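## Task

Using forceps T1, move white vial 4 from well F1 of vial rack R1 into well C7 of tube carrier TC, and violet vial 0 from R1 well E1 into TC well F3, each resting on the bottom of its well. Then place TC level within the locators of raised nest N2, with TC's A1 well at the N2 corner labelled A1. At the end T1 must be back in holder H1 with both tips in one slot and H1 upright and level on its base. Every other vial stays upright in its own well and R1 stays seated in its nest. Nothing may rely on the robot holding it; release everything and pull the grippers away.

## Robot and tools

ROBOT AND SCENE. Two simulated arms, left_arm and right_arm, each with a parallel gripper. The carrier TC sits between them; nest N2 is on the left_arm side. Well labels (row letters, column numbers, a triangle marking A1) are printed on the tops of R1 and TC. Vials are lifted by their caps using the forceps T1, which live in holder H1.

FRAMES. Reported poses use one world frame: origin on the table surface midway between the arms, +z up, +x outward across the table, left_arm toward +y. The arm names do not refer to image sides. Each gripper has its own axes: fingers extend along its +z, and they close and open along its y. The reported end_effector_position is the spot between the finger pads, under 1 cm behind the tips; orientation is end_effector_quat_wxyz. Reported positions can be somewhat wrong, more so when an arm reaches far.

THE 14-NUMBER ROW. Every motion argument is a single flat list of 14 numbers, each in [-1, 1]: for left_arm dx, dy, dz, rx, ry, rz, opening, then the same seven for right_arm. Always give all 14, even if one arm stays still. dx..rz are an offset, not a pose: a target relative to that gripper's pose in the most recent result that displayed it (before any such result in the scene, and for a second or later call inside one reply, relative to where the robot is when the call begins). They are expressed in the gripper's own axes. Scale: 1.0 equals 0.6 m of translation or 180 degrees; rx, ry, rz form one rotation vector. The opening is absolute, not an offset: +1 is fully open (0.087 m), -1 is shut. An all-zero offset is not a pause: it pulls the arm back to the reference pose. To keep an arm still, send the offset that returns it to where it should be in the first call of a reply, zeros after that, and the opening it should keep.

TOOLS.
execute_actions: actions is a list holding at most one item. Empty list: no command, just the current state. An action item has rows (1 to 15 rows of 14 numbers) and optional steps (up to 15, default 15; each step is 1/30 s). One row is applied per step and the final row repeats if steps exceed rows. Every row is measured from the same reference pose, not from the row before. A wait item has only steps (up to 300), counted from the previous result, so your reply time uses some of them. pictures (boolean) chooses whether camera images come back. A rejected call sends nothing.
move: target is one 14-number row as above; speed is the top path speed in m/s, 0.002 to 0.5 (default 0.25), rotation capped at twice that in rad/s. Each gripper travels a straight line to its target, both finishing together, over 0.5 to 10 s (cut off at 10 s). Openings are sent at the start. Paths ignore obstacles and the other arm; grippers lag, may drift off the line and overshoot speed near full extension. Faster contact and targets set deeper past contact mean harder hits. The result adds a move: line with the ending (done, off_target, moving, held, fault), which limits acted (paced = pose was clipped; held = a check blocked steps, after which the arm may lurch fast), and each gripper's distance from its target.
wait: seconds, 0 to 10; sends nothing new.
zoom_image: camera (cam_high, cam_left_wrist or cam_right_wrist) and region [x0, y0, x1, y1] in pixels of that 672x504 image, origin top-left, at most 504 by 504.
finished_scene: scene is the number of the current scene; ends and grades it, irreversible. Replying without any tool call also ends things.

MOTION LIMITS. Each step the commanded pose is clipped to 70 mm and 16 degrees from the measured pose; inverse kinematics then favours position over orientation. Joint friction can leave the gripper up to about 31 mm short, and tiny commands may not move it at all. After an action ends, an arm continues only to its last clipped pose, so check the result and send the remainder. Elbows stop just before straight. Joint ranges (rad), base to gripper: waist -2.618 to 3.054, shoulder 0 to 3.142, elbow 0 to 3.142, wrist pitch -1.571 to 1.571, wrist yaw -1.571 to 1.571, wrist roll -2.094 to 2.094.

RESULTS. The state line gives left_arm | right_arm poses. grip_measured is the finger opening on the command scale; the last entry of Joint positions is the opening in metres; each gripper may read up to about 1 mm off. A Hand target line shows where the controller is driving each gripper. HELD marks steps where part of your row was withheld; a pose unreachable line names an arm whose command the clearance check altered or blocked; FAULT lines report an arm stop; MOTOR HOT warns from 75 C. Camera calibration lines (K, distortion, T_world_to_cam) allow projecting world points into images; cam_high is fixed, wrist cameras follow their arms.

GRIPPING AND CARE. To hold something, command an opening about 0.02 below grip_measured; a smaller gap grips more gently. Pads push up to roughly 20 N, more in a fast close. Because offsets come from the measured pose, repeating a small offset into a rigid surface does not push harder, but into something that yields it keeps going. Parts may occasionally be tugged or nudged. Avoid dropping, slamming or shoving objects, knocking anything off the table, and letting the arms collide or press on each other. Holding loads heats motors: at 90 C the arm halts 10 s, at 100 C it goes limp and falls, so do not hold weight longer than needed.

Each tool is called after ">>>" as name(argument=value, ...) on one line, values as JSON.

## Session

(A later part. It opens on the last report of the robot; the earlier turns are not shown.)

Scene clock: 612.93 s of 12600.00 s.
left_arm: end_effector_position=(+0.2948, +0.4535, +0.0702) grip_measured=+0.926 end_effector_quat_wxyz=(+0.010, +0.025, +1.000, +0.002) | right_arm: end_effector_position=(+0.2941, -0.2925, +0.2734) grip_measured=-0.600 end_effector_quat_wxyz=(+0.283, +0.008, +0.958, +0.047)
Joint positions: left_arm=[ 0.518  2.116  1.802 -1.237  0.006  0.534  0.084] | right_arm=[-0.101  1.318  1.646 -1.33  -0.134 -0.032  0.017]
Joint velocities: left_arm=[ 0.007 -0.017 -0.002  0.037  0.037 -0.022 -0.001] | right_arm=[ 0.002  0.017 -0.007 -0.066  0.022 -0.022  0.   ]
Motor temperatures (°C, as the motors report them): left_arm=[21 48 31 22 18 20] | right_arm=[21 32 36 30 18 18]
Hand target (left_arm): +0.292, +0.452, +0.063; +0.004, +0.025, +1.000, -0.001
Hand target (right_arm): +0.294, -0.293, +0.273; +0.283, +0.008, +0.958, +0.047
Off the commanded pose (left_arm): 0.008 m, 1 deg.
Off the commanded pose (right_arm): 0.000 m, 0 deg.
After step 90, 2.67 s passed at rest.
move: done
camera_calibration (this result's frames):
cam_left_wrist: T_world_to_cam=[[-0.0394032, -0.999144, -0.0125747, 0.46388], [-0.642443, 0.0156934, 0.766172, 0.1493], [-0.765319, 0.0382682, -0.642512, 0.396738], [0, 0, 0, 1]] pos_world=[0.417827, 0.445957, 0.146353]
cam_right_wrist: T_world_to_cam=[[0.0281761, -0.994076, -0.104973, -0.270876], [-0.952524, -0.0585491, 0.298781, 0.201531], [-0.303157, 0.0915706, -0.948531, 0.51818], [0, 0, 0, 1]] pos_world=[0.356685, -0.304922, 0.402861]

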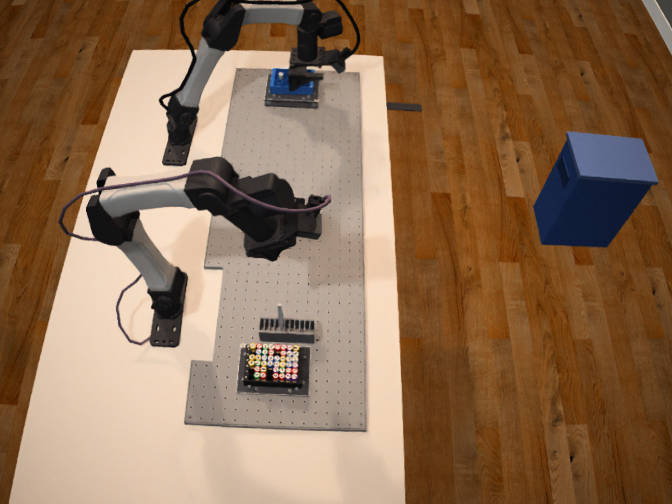

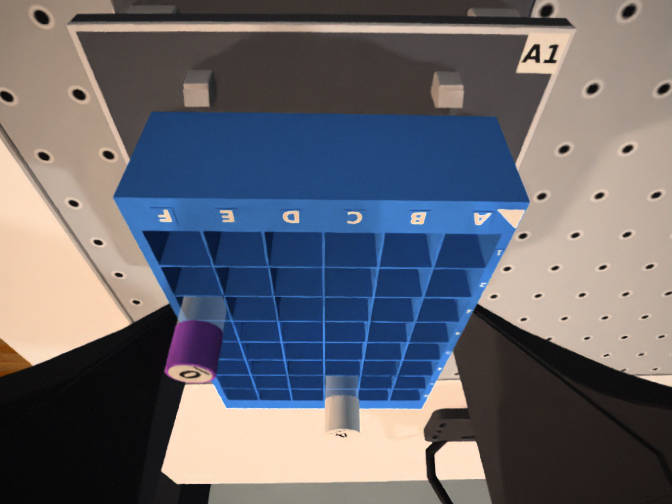

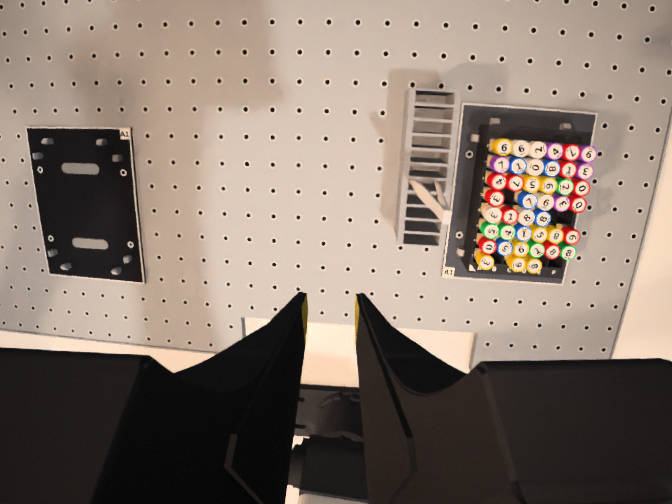

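>>> move(target=[0.005,-0.002,0.032,0.002,0.005,0,0.8,0,0,0,0,0,0,-0.6], speed=0.01)

Scene clock: 627.63 s of 12600.00 s.
left_arm: end_effector_position=(+0.2948, +0.4534, +0.0630) grip_measured=+0.926 end_effector_quat_wxyz=(+0.011, +0.024, +1.000, +0.003) | right_arm: end_effector_position=(+0.2941, -0.2925, +0.2734) grip_measured=-0.600 end_effector_quat_wxyz=(+0.283, +0.008, +0.958, +0.047)
Joint positions: left_arm=[ 0.518  2.116  1.773 -1.206  0.006  0.533  0.084] | right_arm=[-0.101  1.318  1.646 -1.33  -0.134 -0.032  0.017]
Joint velocities: left_arm=[ 0.012  0.002  0.007  0.007 -0.007 -0.007 -0.002] | right_arm=[ 0.007  0.002  0.002 -0.051  0.037  0.051 -0.001]
Motor temperatures (°C, as the motors report them): left_arm=[21 48 30 23 18 20] | right_arm=[21 31 36 30 18 18]
Hand target (left_arm): +0.292, +0.452, +0.051; +0.002, +0.025, +1.000, -0.001
Hand target (right_arm): +0.294, -0.293, +0.273; +0.283, +0.008, +0.958, +0.047
Off the commanded pose (left_arm): 0.012 m, 1 deg.
Off the commanded pose (right_arm): 0.000 m, 0 deg.
After step 90, 9.53 s passed at rest.
move: off_target (left_arm)
camera_calibration (this result's frames):
cam_left_wrist: T_world_to_cam=[[-0.0382287, -0.999173, -0.0138845, 0.463505], [-0.644273, 0.0140243, 0.764667, 0.156278], [-0.763839, 0.0381776, -0.644276, 0.391803], [0, 0, 0, 1]] pos_world=[0.41768, 0.445972, 0.139364]
cam_right_wrist: T_world_to_cam=[[0.0281761, -0.994076, -0.104973, -0.270876], [-0.952524, -0.0585491, 0.298781, 0.201531], [-0.303157, 0.0915706, -0.948531, 0.51818], [0, 0, 0, 1]] pos_world=[0.356685, -0.304922, 0.402861]

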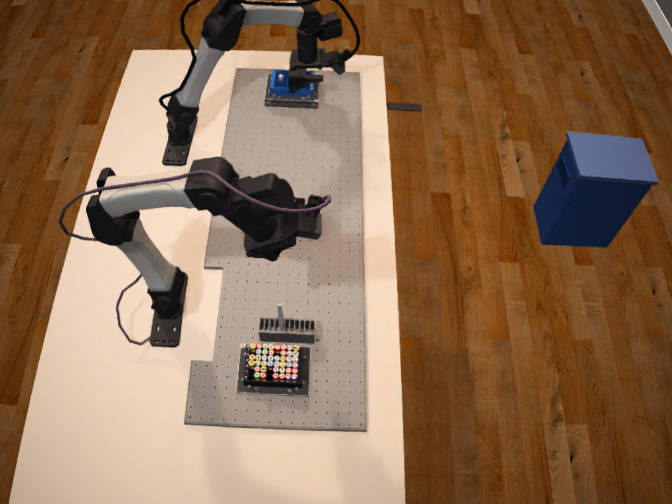

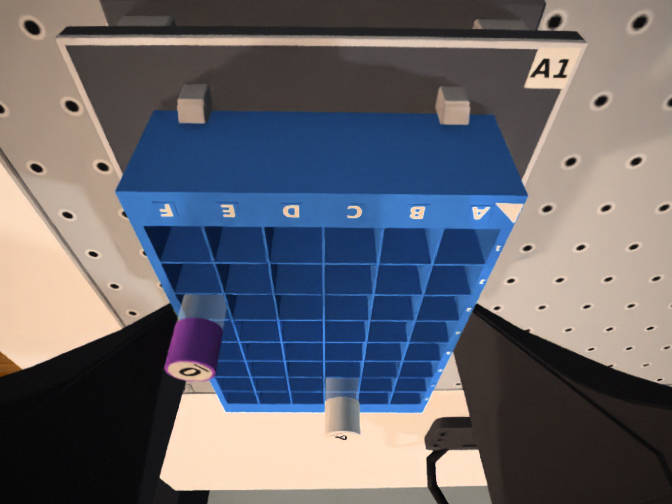

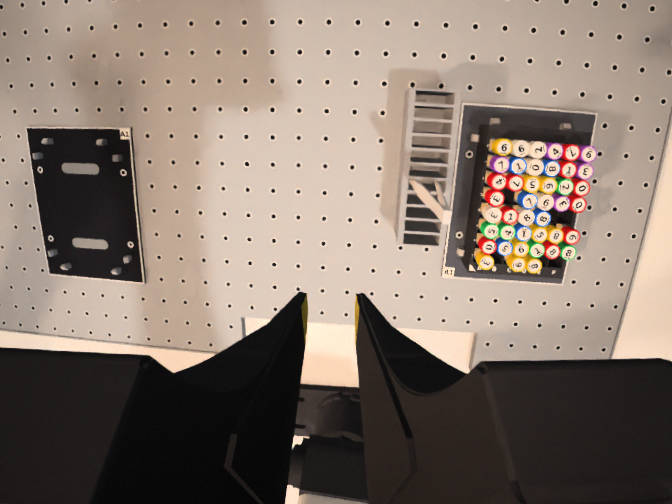

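>>> move(target=[0,0,0,0,0,0,1,0,0,0,0,0,0,-0.6])

>>> move(target=[0,0,-0.2,0,0,0,1,0,0,0,0,0,0,-0.6], speed=0.05)

>>> zoom_image(camera="cam_high", region=[240,30,360,120])

Scene clock: 635.53 s of 12600.00 s.
left_arm: end_effector_position=(+0.2948, +0.4534, +0.0630) grip_measured=+0.982 end_effector_quat_wxyz=(+0.011, +0.024, +1.000, +0.003) | right_arm: end_effector_position=(+0.2941, -0.2925, +0.2734) grip_measured=-0.600 end_effector_quat_wxyz=(+0.283, +0.008, +0.958, +0.047)
Joint positions: left_arm=[ 0.518  2.116  1.773 -1.206  0.006  0.533  0.087] | right_arm=[-0.101  1.318  1.646 -1.33  -0.134 -0.032  0.017]
Joint velocities: left_arm=[-0.032  0.002 -0.012 -0.066  0.007  0.022 -0.   ] | right_arm=[ 0.007  0.002  0.012 -0.007 -0.022  0.037  0.   ]
Motor temperatures (°C, as the motors report them): left_arm=[21 48 30 23 18 20] | right_arm=[21 31 36 30 18 18]
Hand target (left_arm): +0.295, +0.453, +0.063; +0.011, +0.024, +1.000, +0.003
Hand target (right_arm): +0.294, -0.293, +0.273; +0.283, +0.008, +0.958, +0.047
Off the commanded pose (left_arm): 0.000 m, 0 deg.
Off the commanded pose (right_arm): 0.000 m, 0 deg.
After step 90, 4.20 s passed at rest.
move: done
camera_calibration (this result's frames):
cam_left_wrist: T_world_to_cam=[[-0.0382287, -0.999173, -0.0138845, 0.463505], [-0.644273, 0.0140243, 0.764667, 0.156278], [-0.763839, 0.0381776, -0.644276, 0.391803], [0, 0, 0, 1]] pos_world=[0.41768, 0.445972, 0.139364]
cam_right_wrist: T_world_to_cam=[[0.0281761, -0.994076, -0.104973, -0.270876], [-0.952524, -0.0585491, 0.298781, 0.201531], [-0.303157, 0.0915706, -0.948531, 0.51818], [0, 0, 0, 1]] pos_world=[0.356685, -0.304922, 0.402861]

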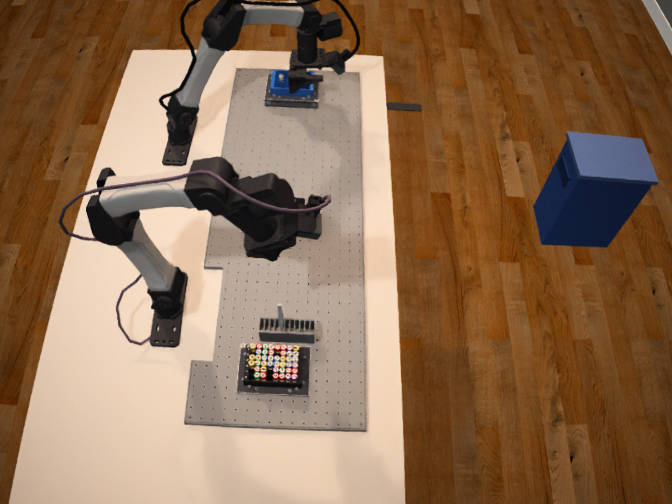

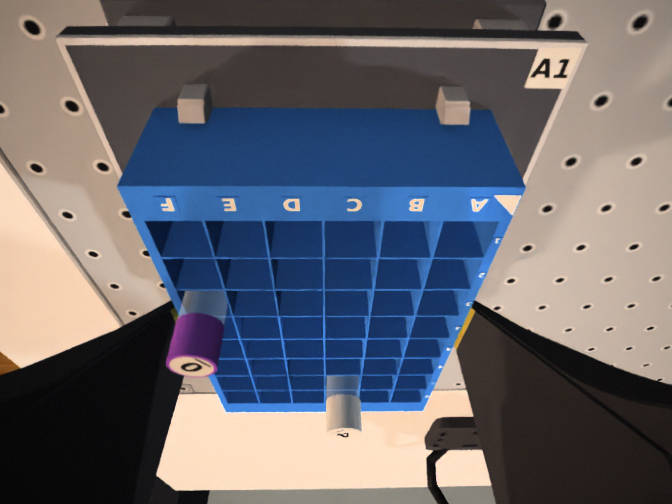

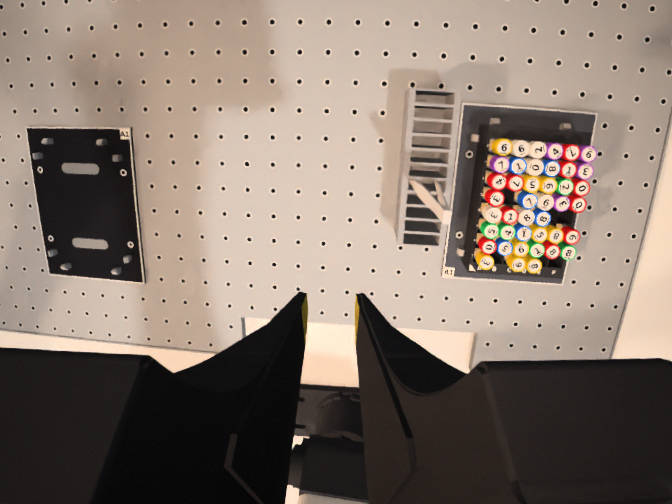

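Scene clock: 638.27 s of 12600.00 s.
left_arm: end_effector_position=(+0.2950, +0.4535, +0.1765) grip_measured=+0.982 end_effector_quat_wxyz=(+0.055, +0.024, +0.998, +0.028) | right_arm: end_effector_position=(+0.2941, -0.2925, +0.2734) grip_measured=-0.600 end_effector_quat_wxyz=(+0.283, +0.008, +0.958, +0.047)
Joint positions: left_arm=[ 0.518  2.059  2.151 -1.538  0.006  0.533  0.087] | right_arm=[-0.101  1.318  1.646 -1.33  -0.134 -0.032  0.017]
Joint velocities: left_arm=[-0.002  0.002 -0.012  0.022  0.007  0.037 -0.001] | right_arm=[-0.007  0.007 -0.002 -0.051  0.037 -0.007 -0.001]
Motor temperatures (°C, as the motors report them): left_arm=[21 48 30 23 18 20] | right_arm=[21 31 36 30 18 18]
Hand target (left_arm): +0.293, +0.455, +0.182; +0.056, +0.025, +0.998, +0.032
Hand target (right_arm): +0.294, -0.293, +0.273; +0.283, +0.008, +0.958, +0.047
Off the commanded pose (left_arm): 0.007 m, 6 deg.
Off the commanded pose (right_arm): 0.000 m, 0 deg.
joint sent to its limit (left arm) — the command would take joint 4 (wrist pitch) past its lower limit, so that joint was sent only as far as its limit.
move: off_target (left_arm)
camera_calibration (this result's frames):
cam_left_wrist: T_world_to_cam=[[-0.0346909, -0.997312, -0.0645351, 0.472224], [-0.710504, -0.0208011, 0.703386, 0.115693], [-0.702838, 0.0702535, -0.707872, 0.443767], [0, 0, 0, 1]] pos_world=[0.410478, 0.442185, 0.263229]
cam_right_wrist: T_world_to_cam=[[0.0281761, -0.994076, -0.104973, -0.270876], [-0.952524, -0.0585491, 0.298781, 0.201531], [-0.303157, 0.0915706, -0.948531, 0.51818], [0, 0, 0, 1]] pos_world=[0.356685, -0.304922, 0.402861]

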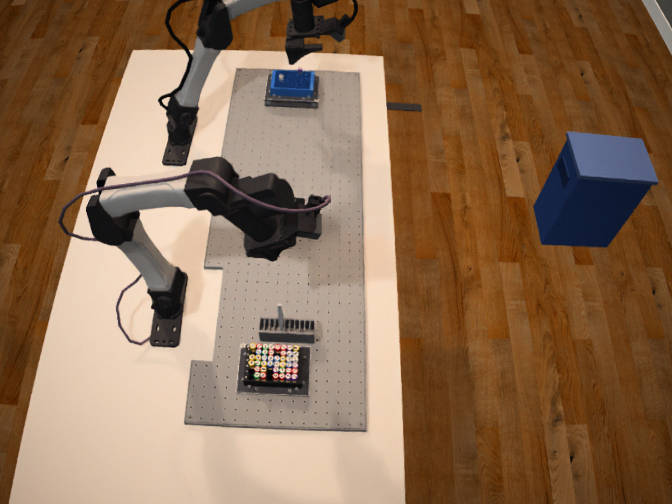

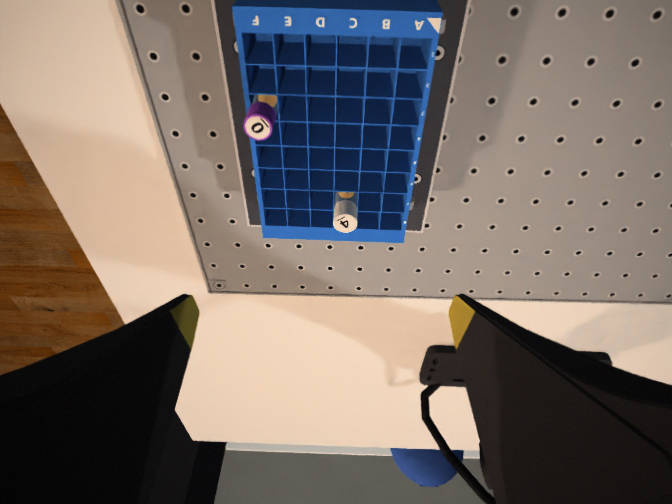

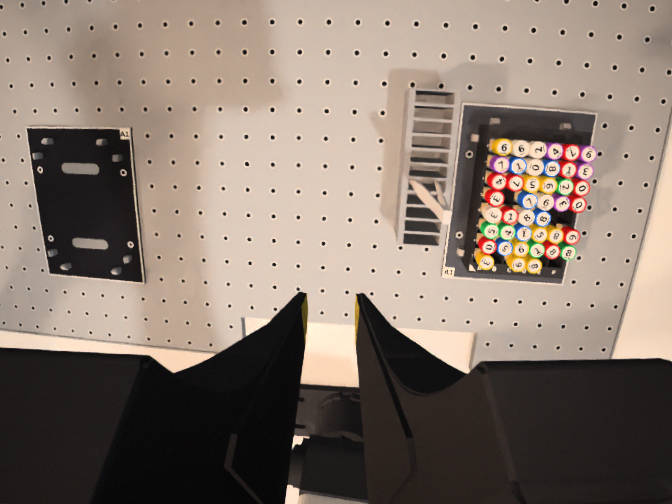

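Region (240, 30, 360, 120) of cam_high's 672x504 image, scaled by 4.200, with more detail than that image has; it fills the top 378 rows of this view, and the rest is white.

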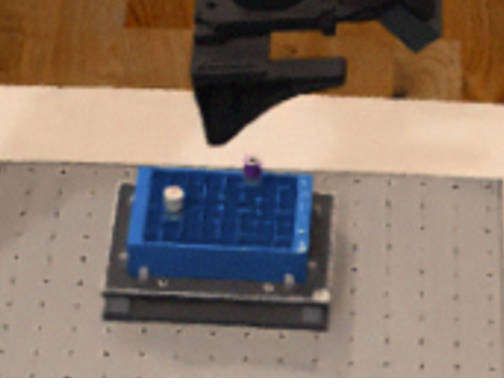

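>>> move(target=[0.15,-0.2,0,0,-0.2,-0.3,1,0,0,0,0,0,0,-0.6])

Scene clock: 651.10 s of 12600.00 s.
left_arm: end_effector_position=(+0.2024, +0.3382, +0.1656) grip_measured=+0.982 end_effector_quat_wxyz=(+0.355, -0.420, +0.835, -0.005) | right_arm: end_effector_position=(+0.2941, -0.2925, +0.2734) grip_measured=-0.600 end_effector_quat_wxyz=(+0.283, +0.008, +0.958, +0.047)
Joint positions: left_arm=[ 0.41   0.915  0.89  -0.82  -0.049 -0.537  0.087] | right_arm=[-0.101  1.318  1.646 -1.33  -0.134 -0.032  0.017]
Joint velocities: left_arm=[ 0.007 -0.002  0.007  0.007 -0.022  0.037 -0.001] | right_arm=[-0.007 -0.007  0.002 -0.066  0.007  0.007 -0.   ]
Motor temperatures (°C, as the motors report them): left_arm=[21 47 31 23 18 20] | right_arm=[21 31 36 30 18 18]
Hand target (left_arm): +0.201, +0.336, +0.160; +0.356, -0.419, +0.835, -0.004
Hand target (right_arm): +0.294, -0.293, +0.273; +0.283, +0.008, +0.958, +0.047
Off the commanded pose (left_arm): 0.006 m, 1 deg.
Off the commanded pose (right_arm): 0.000 m, 0 deg.
After step 90, 6.93 s passed at rest.
move: done
camera_calibration (this result's frames):
cam_left_wrist: T_world_to_cam=[[0.706488, -0.63743, 0.307503, 0.0200039], [-0.704253, -0.676182, 0.216348, 0.356269], [0.0700212, -0.369407, -0.926626, 0.407531], [0, 0, 0, 1]] pos_world=[0.208235, 0.404199, 0.2944]
cam_right_wrist: T_world_to_cam=[[0.0281761, -0.994076, -0.104973, -0.270876], [-0.952524, -0.0585491, 0.298781, 0.201531], [-0.303157, 0.0915706, -0.948531, 0.51818], [0, 0, 0, 1]] pos_world=[0.356685, -0.304922, 0.402861]

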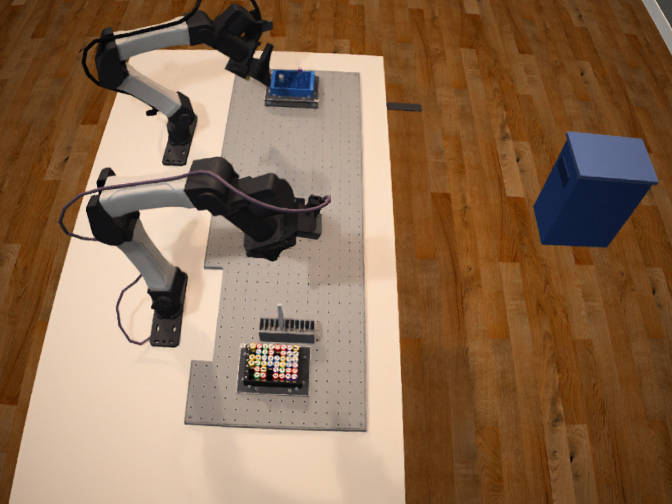

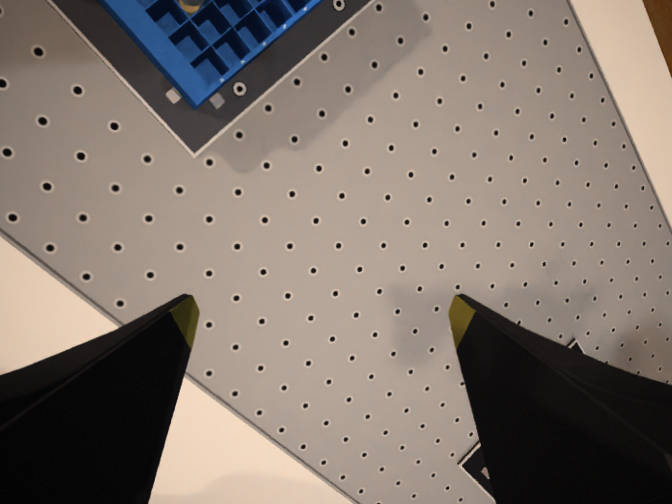

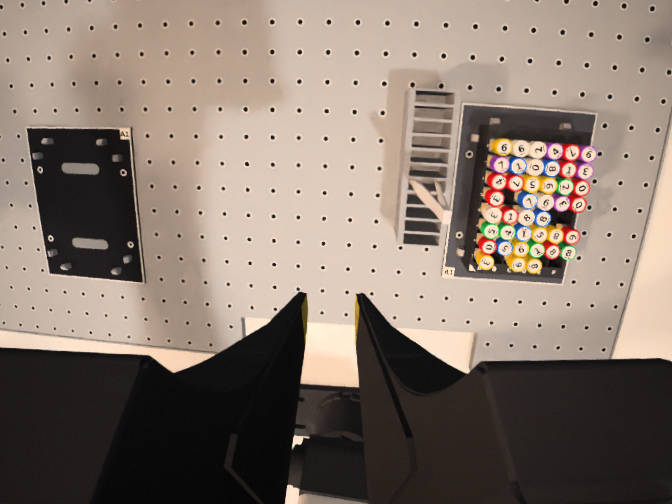

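>>> finished_scene(scene=2)

The scene is finished: the task was done.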